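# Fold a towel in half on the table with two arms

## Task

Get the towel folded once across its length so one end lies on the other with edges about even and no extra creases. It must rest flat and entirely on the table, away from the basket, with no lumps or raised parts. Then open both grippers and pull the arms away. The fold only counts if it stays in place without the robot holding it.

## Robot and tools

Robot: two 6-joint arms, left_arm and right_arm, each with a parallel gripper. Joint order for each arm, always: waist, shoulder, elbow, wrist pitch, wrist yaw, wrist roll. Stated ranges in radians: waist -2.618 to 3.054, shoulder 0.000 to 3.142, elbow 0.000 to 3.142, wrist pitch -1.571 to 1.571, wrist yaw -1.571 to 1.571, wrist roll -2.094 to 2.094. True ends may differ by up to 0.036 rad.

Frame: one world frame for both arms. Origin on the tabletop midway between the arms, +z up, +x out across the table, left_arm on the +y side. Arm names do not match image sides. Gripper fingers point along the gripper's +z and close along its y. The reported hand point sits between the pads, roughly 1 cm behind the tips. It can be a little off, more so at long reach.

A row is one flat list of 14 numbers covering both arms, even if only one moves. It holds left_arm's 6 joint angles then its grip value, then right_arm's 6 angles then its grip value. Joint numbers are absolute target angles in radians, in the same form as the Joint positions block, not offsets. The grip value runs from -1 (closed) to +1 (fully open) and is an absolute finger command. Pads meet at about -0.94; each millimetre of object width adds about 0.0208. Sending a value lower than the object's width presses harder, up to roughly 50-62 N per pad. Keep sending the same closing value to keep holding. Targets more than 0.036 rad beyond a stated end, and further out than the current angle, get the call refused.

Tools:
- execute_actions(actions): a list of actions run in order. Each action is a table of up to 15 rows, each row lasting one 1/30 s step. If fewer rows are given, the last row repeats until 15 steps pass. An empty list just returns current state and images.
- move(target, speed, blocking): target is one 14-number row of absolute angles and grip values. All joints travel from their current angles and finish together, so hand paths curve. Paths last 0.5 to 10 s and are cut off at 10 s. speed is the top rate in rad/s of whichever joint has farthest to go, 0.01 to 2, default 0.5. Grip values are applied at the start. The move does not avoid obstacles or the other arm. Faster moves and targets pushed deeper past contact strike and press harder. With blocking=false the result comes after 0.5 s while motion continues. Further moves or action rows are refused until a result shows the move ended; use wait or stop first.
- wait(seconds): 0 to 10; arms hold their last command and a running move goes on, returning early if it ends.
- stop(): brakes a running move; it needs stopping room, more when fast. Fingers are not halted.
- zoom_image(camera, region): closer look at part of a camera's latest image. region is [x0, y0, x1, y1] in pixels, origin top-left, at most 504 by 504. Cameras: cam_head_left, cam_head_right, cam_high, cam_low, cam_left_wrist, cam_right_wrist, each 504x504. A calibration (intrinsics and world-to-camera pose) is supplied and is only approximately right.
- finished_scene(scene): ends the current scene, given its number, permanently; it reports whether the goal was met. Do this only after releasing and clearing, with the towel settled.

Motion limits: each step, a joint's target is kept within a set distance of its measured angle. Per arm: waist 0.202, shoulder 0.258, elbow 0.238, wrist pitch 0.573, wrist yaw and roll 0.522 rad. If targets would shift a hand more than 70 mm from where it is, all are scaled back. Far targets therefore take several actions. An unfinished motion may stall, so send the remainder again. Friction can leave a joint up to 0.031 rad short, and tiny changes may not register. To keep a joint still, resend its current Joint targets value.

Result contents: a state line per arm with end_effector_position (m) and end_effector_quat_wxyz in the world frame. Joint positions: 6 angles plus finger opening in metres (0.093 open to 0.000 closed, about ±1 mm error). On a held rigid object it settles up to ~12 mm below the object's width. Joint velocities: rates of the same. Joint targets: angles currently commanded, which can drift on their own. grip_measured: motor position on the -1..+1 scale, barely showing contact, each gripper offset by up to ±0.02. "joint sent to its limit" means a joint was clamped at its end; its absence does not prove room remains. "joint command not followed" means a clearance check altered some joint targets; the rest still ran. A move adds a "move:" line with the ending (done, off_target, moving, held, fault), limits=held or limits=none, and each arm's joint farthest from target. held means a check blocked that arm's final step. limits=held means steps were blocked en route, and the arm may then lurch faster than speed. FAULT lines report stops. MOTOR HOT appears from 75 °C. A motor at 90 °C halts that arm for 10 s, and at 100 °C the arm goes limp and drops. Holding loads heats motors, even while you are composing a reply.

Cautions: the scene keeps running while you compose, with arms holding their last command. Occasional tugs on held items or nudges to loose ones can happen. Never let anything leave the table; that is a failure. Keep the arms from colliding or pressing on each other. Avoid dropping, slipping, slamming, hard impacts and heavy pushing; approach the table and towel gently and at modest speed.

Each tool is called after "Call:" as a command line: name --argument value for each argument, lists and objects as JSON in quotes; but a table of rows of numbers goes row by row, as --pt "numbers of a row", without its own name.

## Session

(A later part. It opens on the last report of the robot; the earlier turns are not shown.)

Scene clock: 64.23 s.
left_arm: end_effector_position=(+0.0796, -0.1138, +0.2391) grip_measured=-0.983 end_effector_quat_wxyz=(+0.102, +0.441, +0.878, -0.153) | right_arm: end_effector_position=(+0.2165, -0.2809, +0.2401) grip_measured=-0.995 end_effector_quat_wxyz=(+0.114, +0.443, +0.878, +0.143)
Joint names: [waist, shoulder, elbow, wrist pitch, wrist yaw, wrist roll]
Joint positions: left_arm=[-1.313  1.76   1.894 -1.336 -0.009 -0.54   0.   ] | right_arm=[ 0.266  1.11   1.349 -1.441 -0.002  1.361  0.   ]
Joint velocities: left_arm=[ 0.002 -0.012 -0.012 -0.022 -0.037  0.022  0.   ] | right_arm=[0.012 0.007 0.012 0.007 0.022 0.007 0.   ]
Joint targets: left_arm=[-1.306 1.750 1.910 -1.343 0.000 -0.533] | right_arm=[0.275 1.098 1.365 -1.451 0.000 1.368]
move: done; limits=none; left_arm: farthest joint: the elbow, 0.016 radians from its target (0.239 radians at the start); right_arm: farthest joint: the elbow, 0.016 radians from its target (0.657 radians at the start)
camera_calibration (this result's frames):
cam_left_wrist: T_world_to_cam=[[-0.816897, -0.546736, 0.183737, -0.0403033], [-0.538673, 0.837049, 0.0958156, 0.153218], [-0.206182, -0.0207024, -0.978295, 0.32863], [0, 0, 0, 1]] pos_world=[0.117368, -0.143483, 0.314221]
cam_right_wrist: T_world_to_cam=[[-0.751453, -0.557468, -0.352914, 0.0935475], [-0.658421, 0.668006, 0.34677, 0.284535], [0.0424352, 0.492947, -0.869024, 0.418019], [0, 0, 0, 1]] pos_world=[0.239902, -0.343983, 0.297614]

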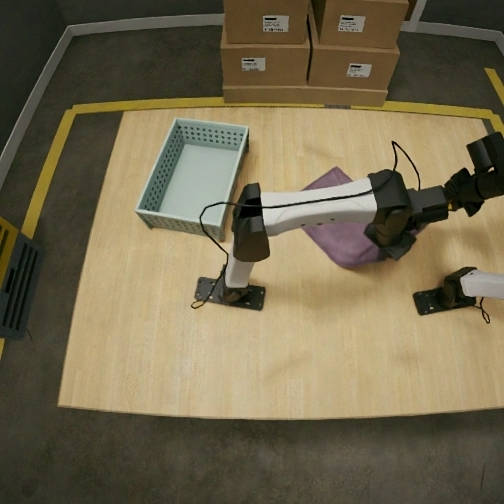

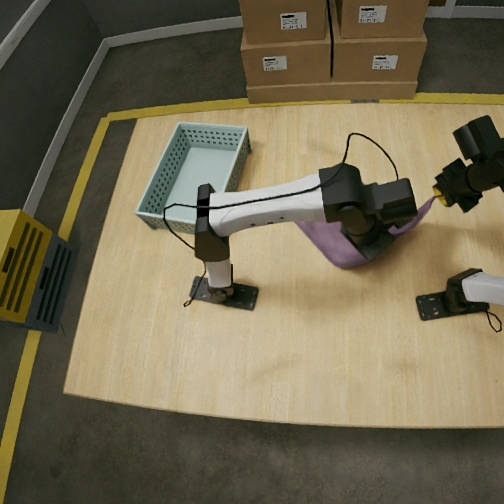

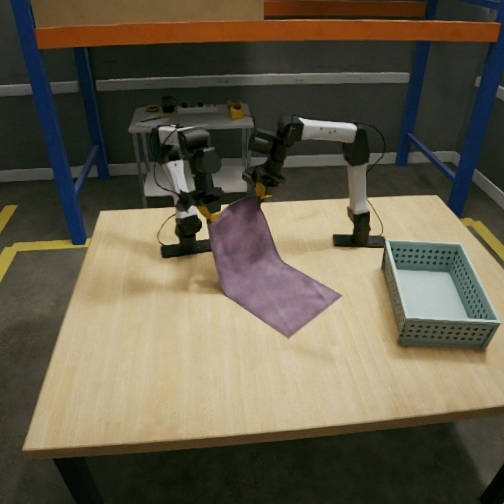

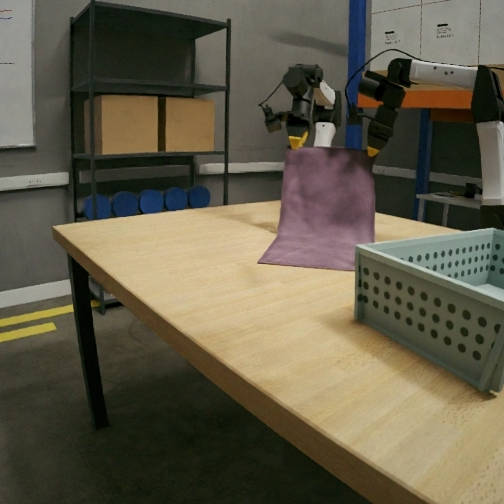

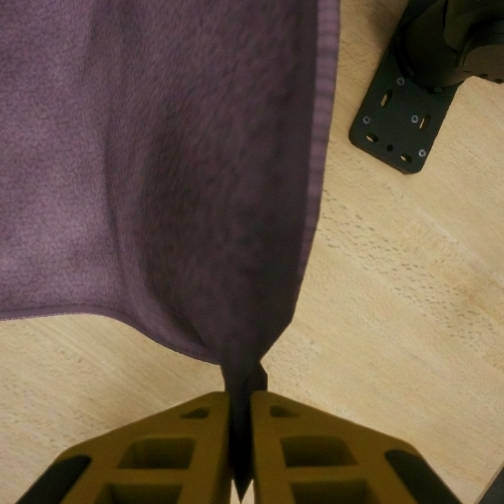

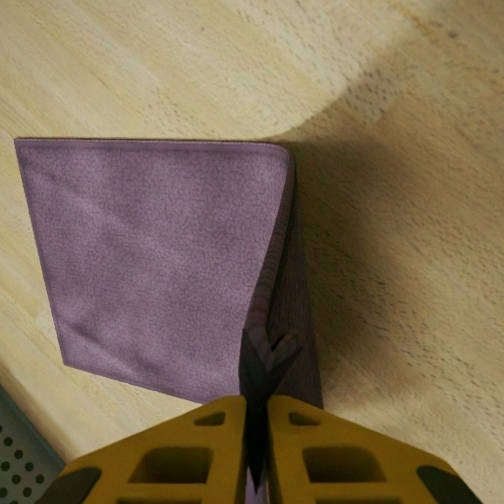

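Call:
move --target '[-1.026,1.665,1.79,-1.416,0,-0.253,-1, 0.345,1.553,1.68,-1.412,0,1.438,-1]' --speed 0.4

Call:
move --target '[-0.69,1.818,1.751,-1.503,0,0.077,-1, 0.385,2.045,2.065,-1.405,0,1.475,-1]' --speed 0.4

Call:
move --target '[-0.488,1.885,1.46,-1.155,0,0.278,-1, 0.405,2.305,2.095,-1.13,0,1.491,-1]' --speed 0.3

Scene clock: 75.67 s.
left_arm: end_effector_position=(+0.1719, -0.0518, +0.2320) grip_measured=-0.983 end_effector_quat_wxyz=(+0.108, +0.444, +0.885, -0.091) | right_arm: end_effector_position=(+0.2976, -0.2198, +0.2319) grip_measured=-0.995 end_effector_quat_wxyz=(+0.076, +0.446, +0.885, +0.111)
Joint names: [waist, shoulder, elbow, wrist pitch, wrist yaw, wrist roll]
Joint positions: left_arm=[-1.031  1.684  1.804 -1.408 -0.007 -0.26   0.   ] | right_arm=[ 0.336  1.542  1.658 -1.416 -0.002  1.431  0.   ]
Joint velocities: left_arm=[-0.012 -0.007  0.007 -0.022 -0.037  0.022  0.   ] | right_arm=[ 0.017  0.002 -0.002 -0.007  0.022  0.007  0.   ]
Joint targets: left_arm=[-1.026 1.665 1.790 -1.416 -0.000 -0.253] | right_arm=[0.345 1.553 1.680 -1.412 -0.000 1.438]
move: off_target (right_arm); limits=none; left_arm: farthest joint: the shoulder, 0.019 radians from its target (0.095 radians at the start); right_arm: farthest joint: the elbow, 0.022 radians from its target (0.331 radians at the start)
camera_calibration (this result's frames):
cam_left_wrist: T_world_to_cam=[[-0.816086, -0.573528, 0.0712053, 0.0948731], [-0.559876, 0.815123, 0.148708, 0.141949], [-0.143329, 0.0814926, -0.986314, 0.338277], [0, 0, 0, 1]] pos_world=[0.205384, -0.0888609, 0.305783]
cam_right_wrist: T_world_to_cam=[[-0.779157, -0.568071, -0.264972, 0.17118], [-0.625228, 0.674133, 0.393236, 0.280658], [-0.0447595, 0.47206, -0.880429, 0.401359], [0, 0, 0, 1]] pos_world=[0.326816, -0.281423, 0.288361]

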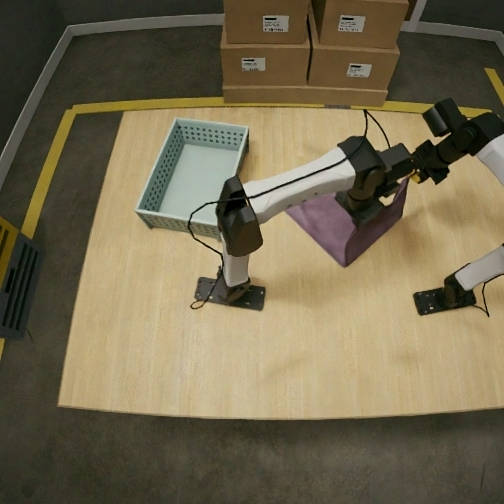

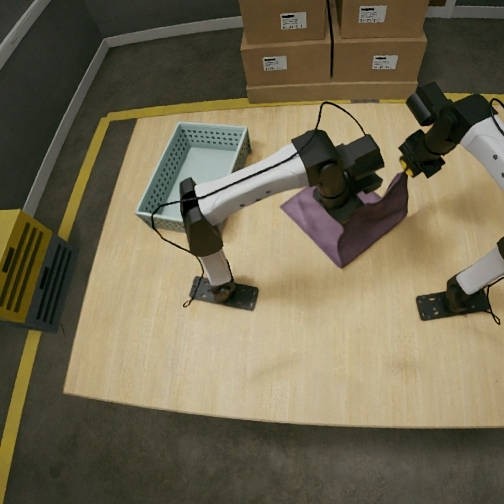

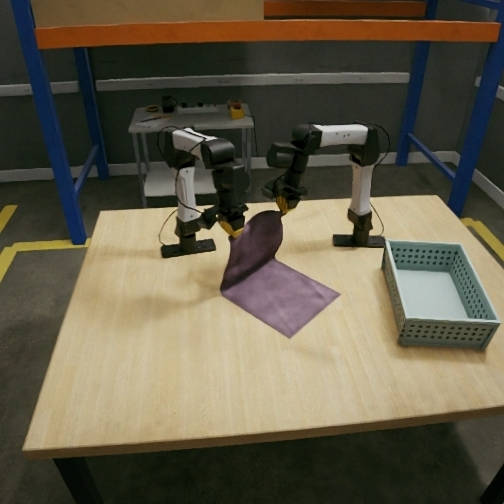

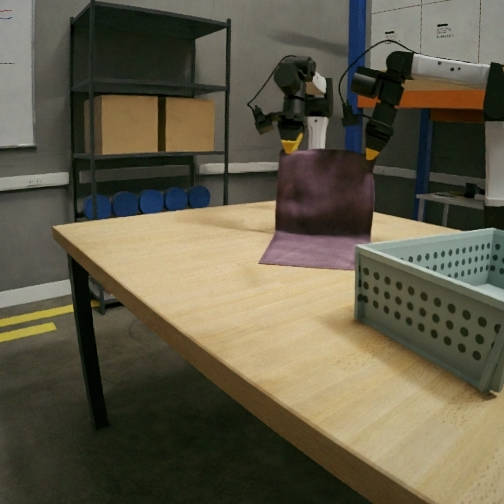

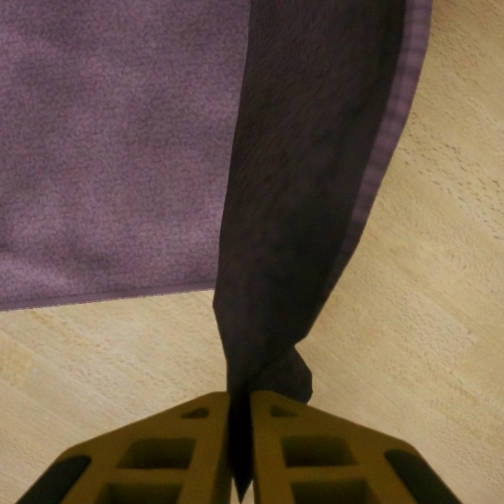

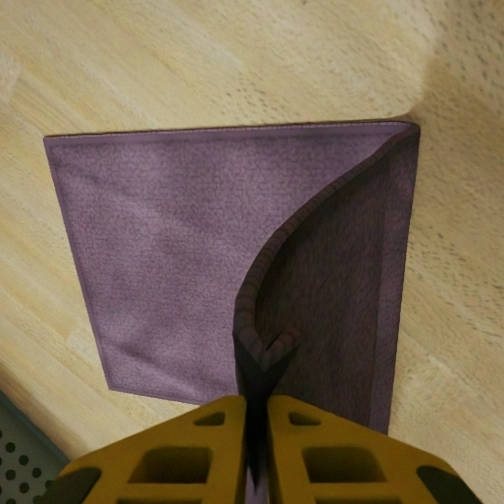

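Scene clock: 77.63 s.
left_arm: end_effector_position=(+0.2624, +0.0220, +0.1760) grip_measured=-0.983 end_effector_quat_wxyz=(+0.016, +0.446, +0.895, -0.003) | right_arm: end_effector_position=(+0.3860, -0.1524, +0.1730) grip_measured=-0.995 end_effector_quat_wxyz=(+0.045, +0.447, +0.890, +0.073)
Joint names: [waist, shoulder, elbow, wrist pitch, wrist yaw, wrist roll]
Joint positions: left_arm=[-0.694  1.81   1.763 -1.492 -0.006  0.07   0.   ] | right_arm=[ 0.377  2.034  2.042 -1.408 -0.002  1.468  0.   ]
Joint velocities: left_arm=[-0.012 -0.002 -0.022 -0.022 -0.051 -0.022  0.   ] | right_arm=[ 0.002 -0.002  0.007  0.007  0.007  0.037  0.   ]
Joint targets: left_arm=[-0.690 1.818 1.751 -1.503 0.000 0.077] | right_arm=[0.385 2.045 2.065 -1.405 0.000 1.475]
move: off_target (right_arm); limits=none; left_arm: farthest joint: the elbow, 0.012 radians from its target (0.053 radians at the start); right_arm: farthest joint: the elbow, 0.023 radians from its target (0.407 radians at the start)
camera_calibration (this result's frames):
cam_left_wrist: T_world_to_cam=[[-0.808365, -0.588677, 0.00236919, 0.225493], [-0.542538, 0.746557, 0.385105, 0.0961339], [-0.228471, 0.31002, -0.92287, 0.296196], [0, 0, 0, 1]] pos_world=[0.302109, -0.0308535, 0.235795]
cam_right_wrist: T_world_to_cam=[[-0.796554, -0.58027, -0.169671, 0.251078], [-0.591156, 0.688794, 0.419641, 0.298177], [-0.126637, 0.434568, -0.891691, 0.349476], [0, 0, 0, 1]] pos_world=[0.420523, -0.211561, 0.229098]

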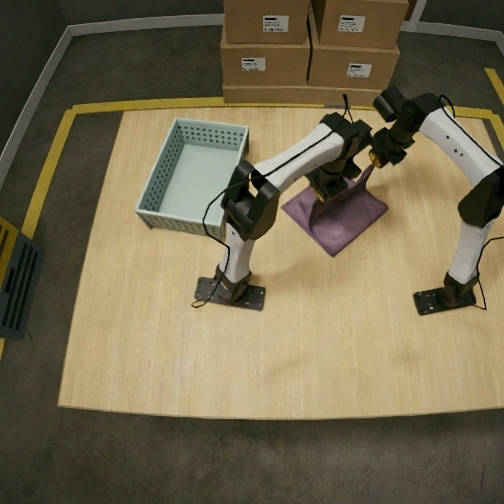

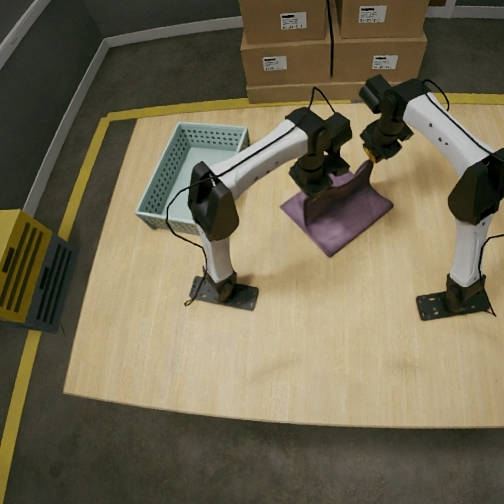

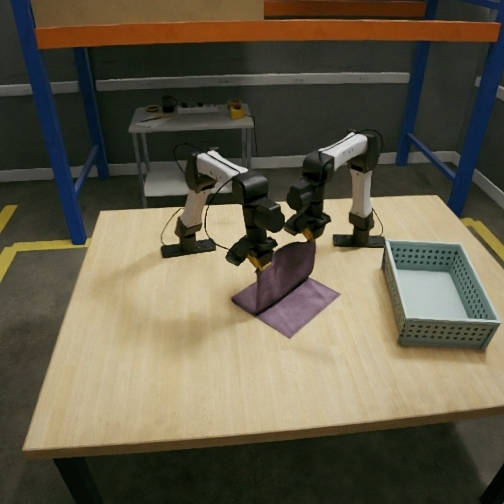

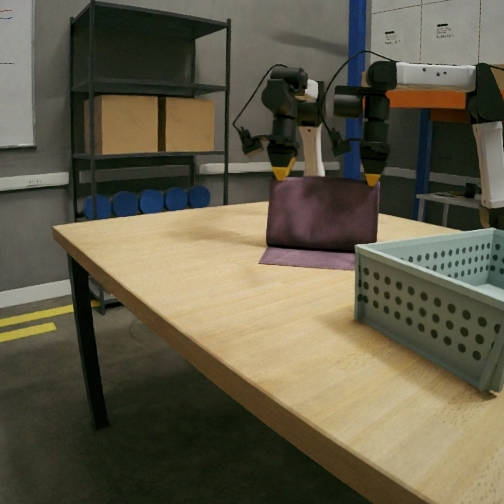

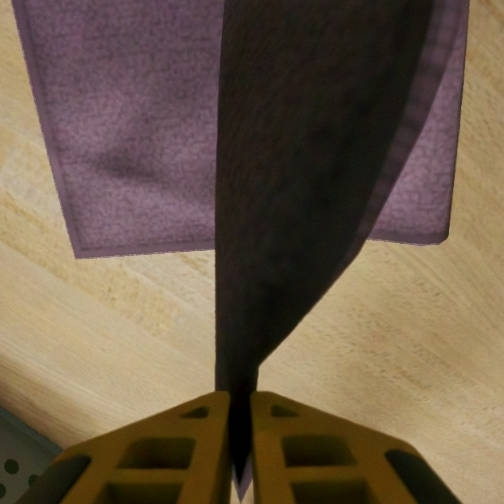

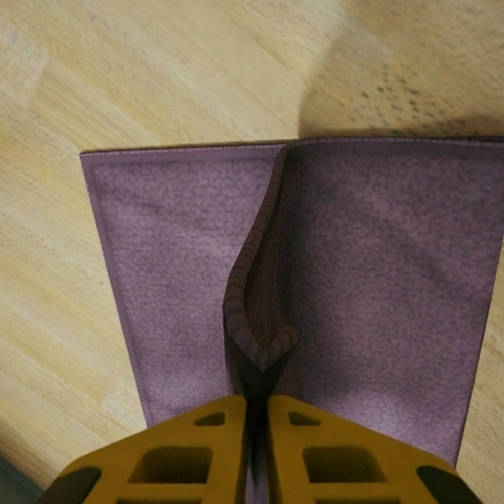

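Scene clock: 79.43 s.
left_arm: end_effector_position=(+0.3167, +0.0657, +0.0809) grip_measured=-0.983 end_effector_quat_wxyz=(-0.001, +0.446, +0.895, +0.003) | right_arm: end_effector_position=(+0.4448, -0.1061, +0.0800) grip_measured=-0.995 end_effector_quat_wxyz=(+0.055, +0.444, +0.889, +0.091)
Joint names: [waist, shoulder, elbow, wrist pitch, wrist yaw, wrist roll]
Joint positions: left_arm=[-0.493  1.878  1.472 -1.167 -0.006  0.271  0.   ] | right_arm=[ 0.396  2.293  2.075 -1.139 -0.002  1.484  0.   ]
Joint velocities: left_arm=[-0.002  0.002 -0.012  0.007 -0.051 -0.007  0.   ] | right_arm=[ 0.007 -0.002 -0.017  0.007  0.037 -0.051  0.   ]
Joint targets: left_arm=[-0.488 1.885 1.460 -1.155 -0.000 0.278] | right_arm=[0.405 2.305 2.095 -1.130 -0.000 1.491]
move: done; limits=none; left_arm: farthest joint: the elbow, 0.012 radians from its target (0.303 radians at the start); right_arm: farthest joint: the elbow, 0.020 radians from its target (0.053 radians at the start)
camera_calibration (this result's frames):
cam_left_wrist: T_world_to_cam=[[-0.808039, -0.589095, 0.00630033, 0.294875], [-0.533, 0.735568, 0.418151, 0.124593], [-0.250965, 0.334524, -0.908356, 0.211602], [0, 0, 0, 1]] pos_world=[0.357783, 0.011277, 0.138254]
cam_right_wrist: T_world_to_cam=[[-0.787724, -0.578924, -0.210564, 0.308502], [-0.608133, 0.676242, 0.415778, 0.346605], [-0.0983119, 0.455569, -0.884755, 0.242969], [0, 0, 0, 1]] pos_world=[0.477683, -0.166479, 0.135817]

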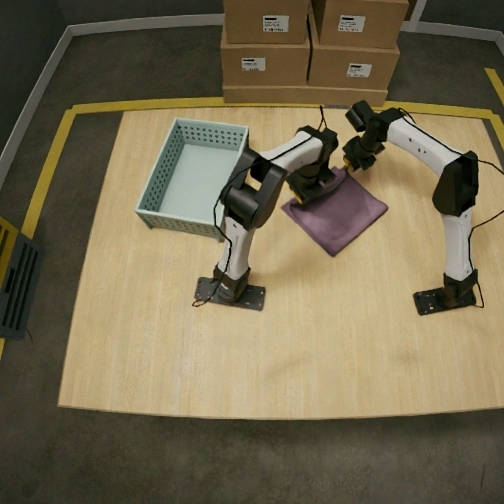

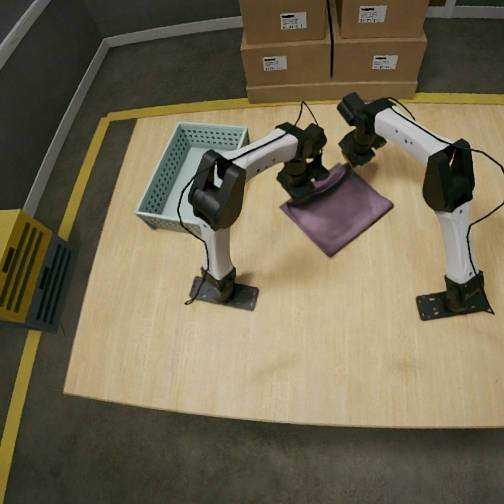

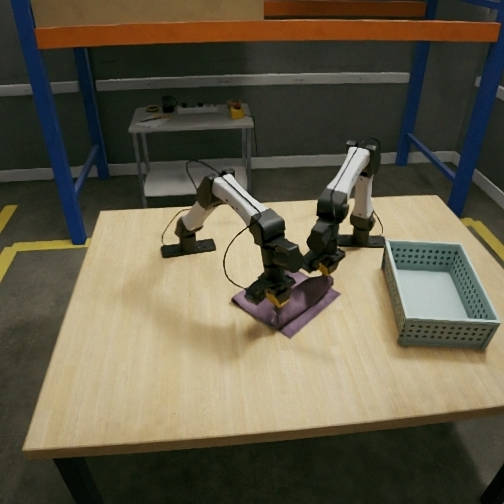

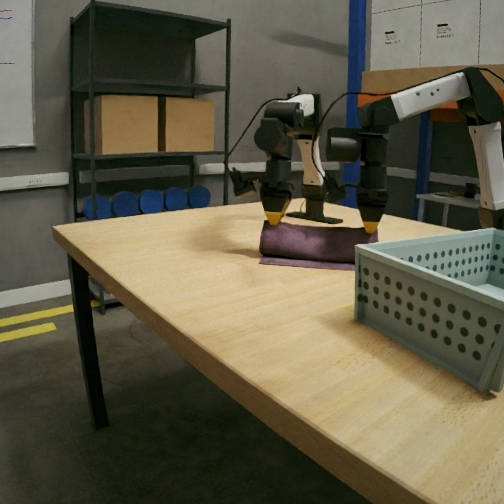

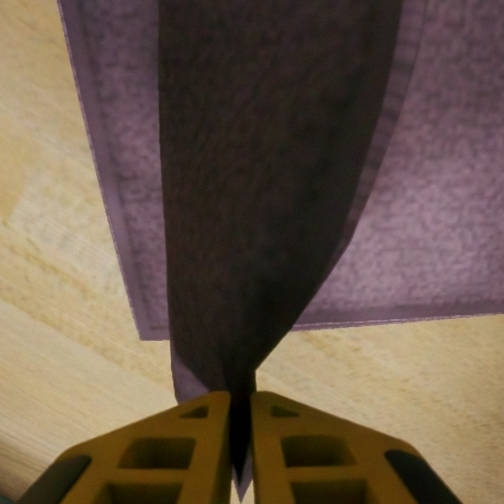

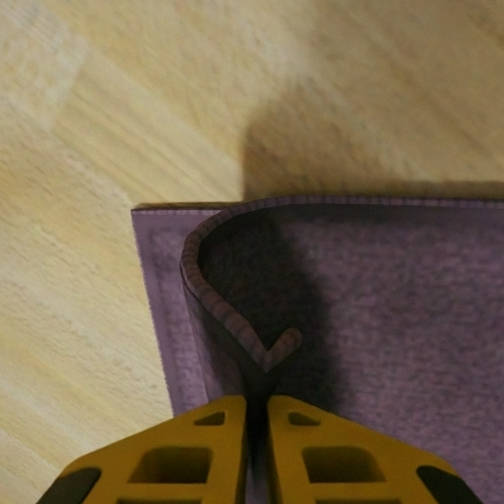

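Call:
move --target '[-0.69,1.818,1.77,-1.503,0,0.077,-1, 0.375,2.035,2.065,-1.405,0,1.475,-1]' --speed 0.5

Call:
move --target '[-1.026,1.65,1.83,-1.416,0,-0.253,-1, 0.34,1.53,1.70,-1.412,0,1.438,-1]' --speed 0.5

Call:
move --target '[-1.306,1.75,1.91,-1.343,0,-0.533,-1, 0.265,1.09,1.345,-1.451,0,1.368,-1]' --speed 0.5

Scene clock: 85.83 s.
left_arm: end_effector_position=(+0.2639, +0.0239, +0.1680) grip_measured=-0.983 end_effector_quat_wxyz=(+0.003, +0.448, +0.894, +0.001) | right_arm: end_effector_position=(+0.3922, -0.1455, +0.1817) grip_measured=-0.995 end_effector_quat_wxyz=(+0.056, +0.450, +0.887, +0.091)
Joint names: [waist, shoulder, elbow, wrist pitch, wrist yaw, wrist roll]
Joint positions: left_arm=[-0.686  1.829  1.754 -1.491 -0.004  0.084  0.   ] | right_arm=[ 0.383  2.037  2.075 -1.395 -0.002  1.483  0.   ]
Joint velocities: left_arm=[-0.002 -0.002 -0.017  0.007 -0.007 -0.007  0.   ] | right_arm=[-0.007 -0.007 -0.007  0.081  0.007 -0.007  0.   ]
Joint targets: left_arm=[-0.690 1.818 1.770 -1.503 0.000 0.077] | right_arm=[0.375 2.035 2.065 -1.405 0.000 1.475]
move: done; limits=none; left_arm: farthest joint: the elbow, 0.016 radians from its target (0.298 radians at the start); right_arm: farthest joint: the elbow, 0.010 radians from its target (0.010 radians at the start)
camera_calibration (this result's frames):
cam_left_wrist: T_world_to_cam=[[-0.811658, -0.584097, 0.00649693, 0.227908], [-0.530842, 0.742204, 0.409071, 0.0915726], [-0.24376, 0.328577, -0.912479, 0.290363], [0, 0, 0, 1]] pos_world=[0.304373, -0.0302515, 0.22601]
cam_right_wrist: T_world_to_cam=[[-0.794587, -0.569198, -0.211296, 0.269912], [-0.600127, 0.683519, 0.415511, 0.296872], [-0.0920829, 0.456964, -0.884706, 0.343489], [0, 0, 0, 1]] pos_world=[0.424258, -0.206247, 0.237565]

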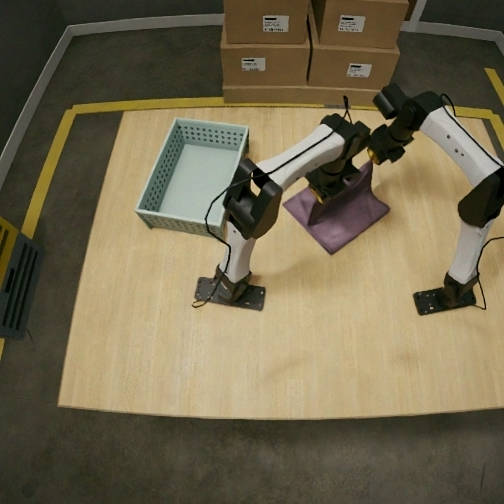

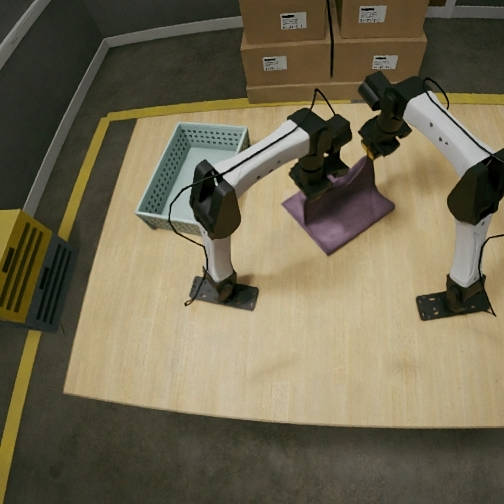

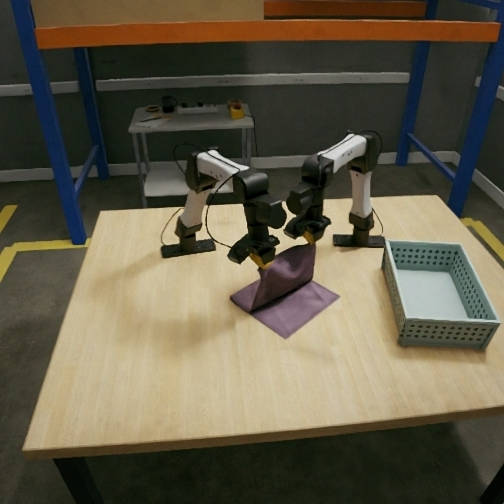

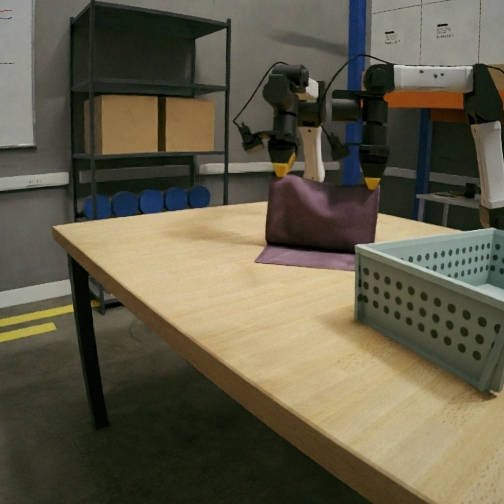

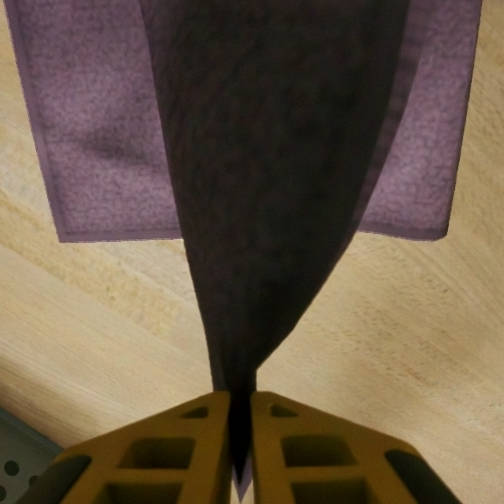

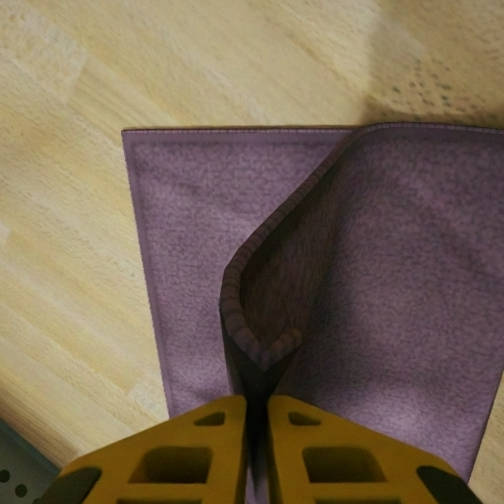

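Scene clock: 87.57 s.
left_arm: end_effector_position=(+0.1721, -0.0451, +0.2403) grip_measured=-0.983 end_effector_quat_wxyz=(+0.111, +0.446, +0.883, -0.094) | right_arm: end_effector_position=(+0.3038, -0.2119, +0.2530) grip_measured=-0.995 end_effector_quat_wxyz=(+0.095, +0.445, +0.879, +0.143)
Joint names: [waist, shoulder, elbow, wrist pitch, wrist yaw, wrist roll]
Joint positions: left_arm=[-1.022  1.663  1.813 -1.429 -0.004 -0.245  0.   ] | right_arm=[ 0.349  1.537  1.721 -1.41  -0.002  1.446  0.   ]
Joint velocities: left_arm=[-0.012 -0.002 -0.007  0.022  0.007 -0.081  0.   ] | right_arm=[-0.007  0.032 -0.007 -0.007 -0.007  0.022  0.   ]
Joint targets: left_arm=[-1.026 1.650 1.830 -1.416 -0.000 -0.253] | right_arm=[0.340 1.530 1.700 -1.412 -0.000 1.438]
move: off_target (right_arm); limits=none; left_arm: farthest joint: the elbow, 0.017 radians from its target (0.076 radians at the start); right_arm: farthest joint: the elbow, 0.021 radians from its target (0.375 radians at the start)
camera_calibration (this result's frames):
cam_left_wrist: T_world_to_cam=[[-0.819696, -0.568159, 0.0727569, 0.0987899], [-0.555712, 0.819596, 0.139449, 0.137024], [-0.13886, 0.0738736, -0.987553, 0.345127], [0, 0, 0, 1]] pos_world=[0.205048, -0.0816717, 0.314536]
cam_right_wrist: T_world_to_cam=[[-0.761459, -0.554631, -0.335506, 0.201387], [-0.648124, 0.660027, 0.379868, 0.278173], [0.0107565, 0.506703, -0.862054, 0.402318], [0, 0, 0, 1]] pos_world=[0.329311, -0.275762, 0.308718]

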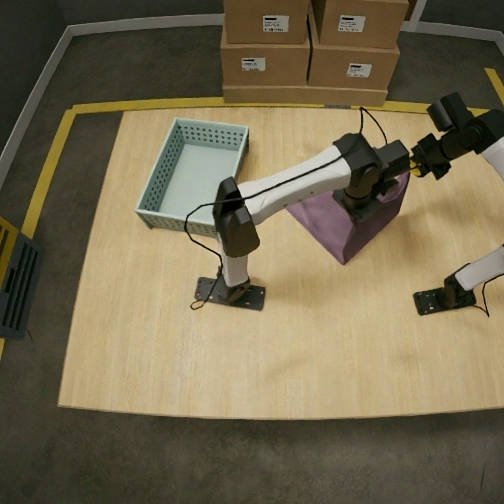

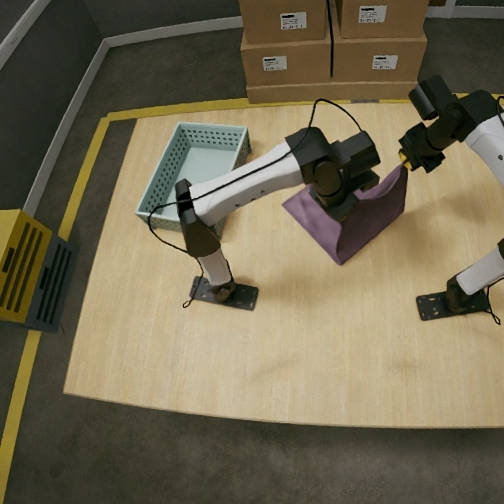

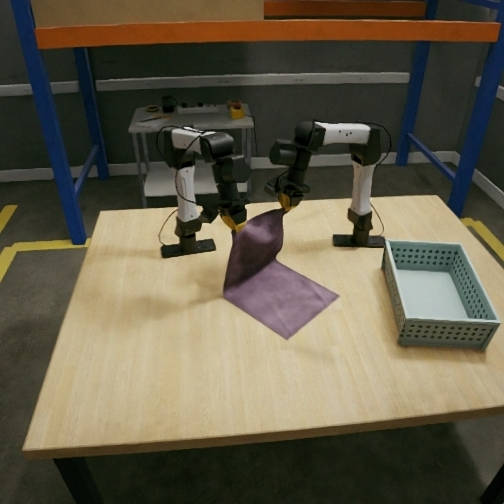

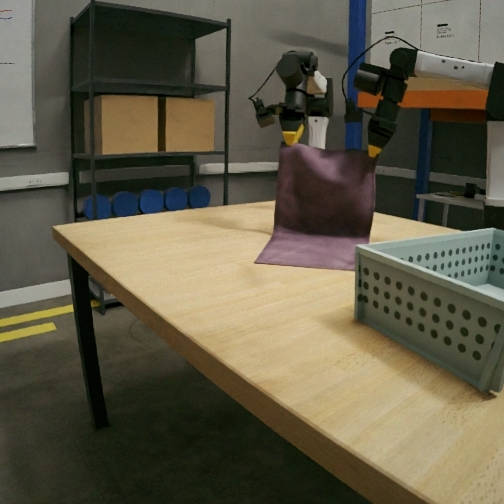

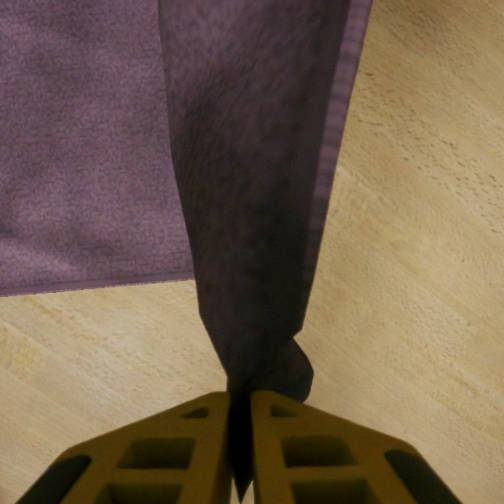

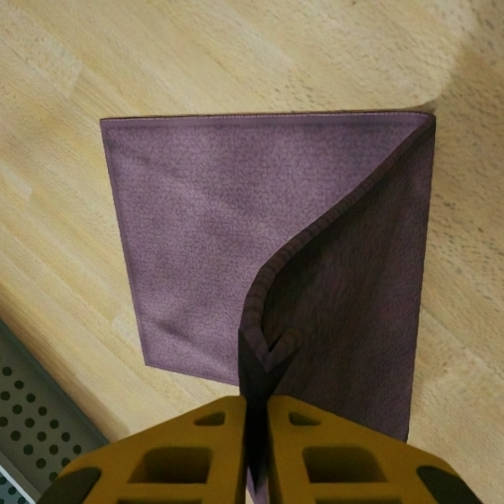

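Scene clock: 89.17 s.
left_arm: end_effector_position=(+0.0822, -0.1054, +0.2424) grip_measured=-0.983 end_effector_quat_wxyz=(+0.100, +0.443, +0.878, -0.150) | right_arm: end_effector_position=(+0.2150, -0.2795, +0.2467) grip_measured=-0.995 end_effector_quat_wxyz=(+0.119, +0.445, +0.875, +0.152)
Joint names: [waist, shoulder, elbow, wrist pitch, wrist yaw, wrist roll]
Joint positions: left_arm=[-1.302  1.74   1.888 -1.357 -0.004 -0.526  0.   ] | right_arm=[ 0.275  1.101  1.366 -1.448 -0.002  1.376  0.   ]
Joint velocities: left_arm=[ 0.002 -0.007  0.017  0.037 -0.037 -0.051  0.   ] | right_arm=[-0.002 -0.007 -0.012 -0.037  0.022  0.007  0.   ]
Joint targets: left_arm=[-1.306 1.750 1.910 -1.343 -0.000 -0.533] | right_arm=[0.265 1.090 1.345 -1.451 0.000 1.368]
move: off_target (left_arm, right_arm); limits=none; left_arm: farthest joint: the elbow, 0.022 radians from its target (0.097 radians at the start); right_arm: farthest joint: the elbow, 0.021 radians from its target (0.376 radians at the start)
camera_calibration (this result's frames):
cam_left_wrist: T_world_to_cam=[[-0.818517, -0.545486, 0.18021, -0.0331179], [-0.535791, 0.838032, 0.103105, 0.145337], [-0.207264, -0.0121616, -0.978209, 0.333476], [0, 0, 0, 1]] pos_world=[0.11988, -0.135807, 0.317193]
cam_right_wrist: T_world_to_cam=[[-0.748641, -0.548499, -0.372405, 0.102245], [-0.660348, 0.666882, 0.345267, 0.280793], [0.0589715, 0.504398, -0.861455, 0.420973], [0, 0, 0, 1]] pos_world=[0.237141, -0.343512, 0.303778]

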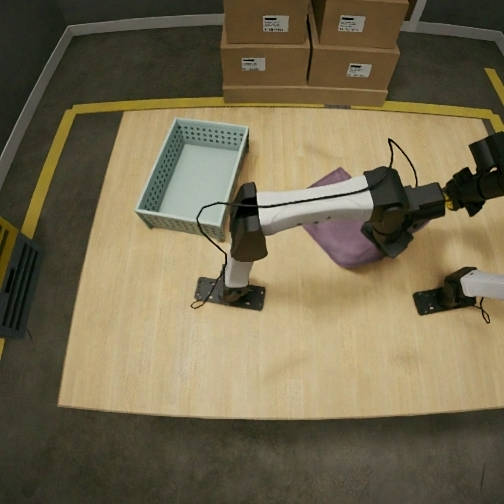

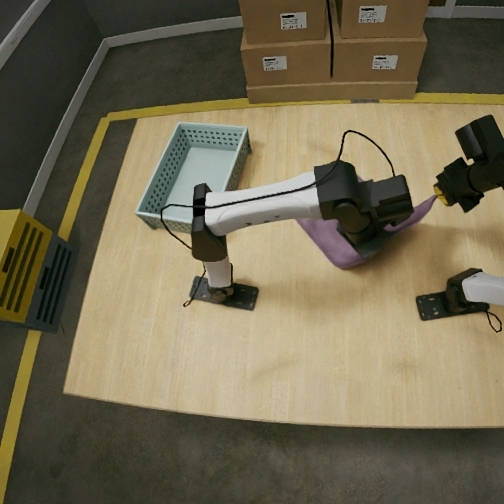

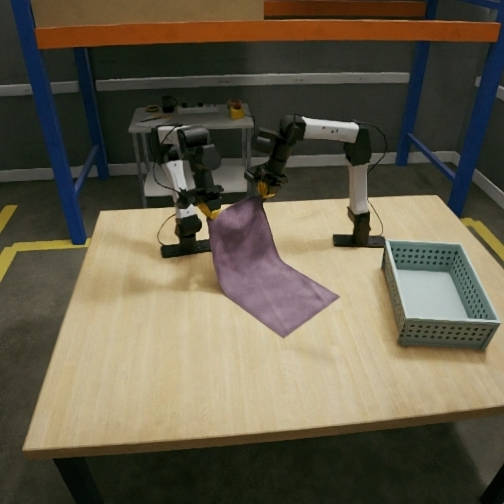

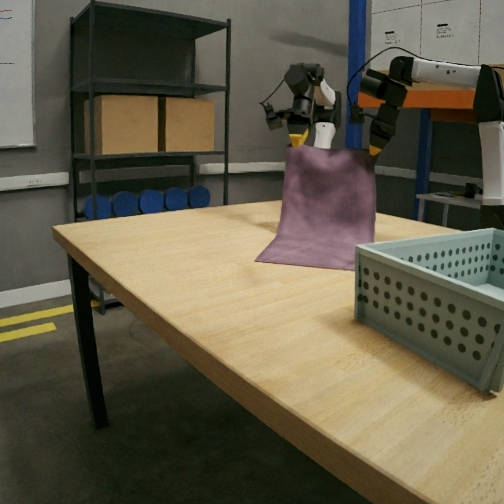

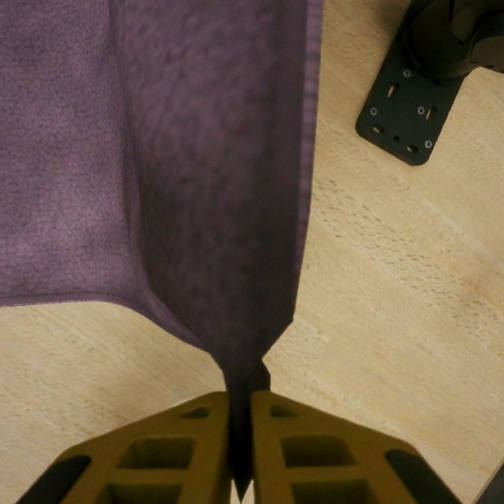

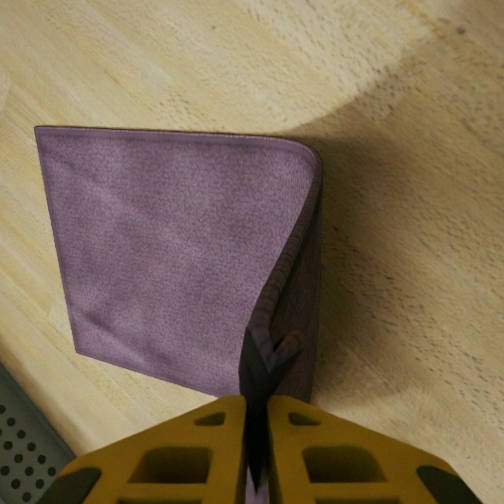

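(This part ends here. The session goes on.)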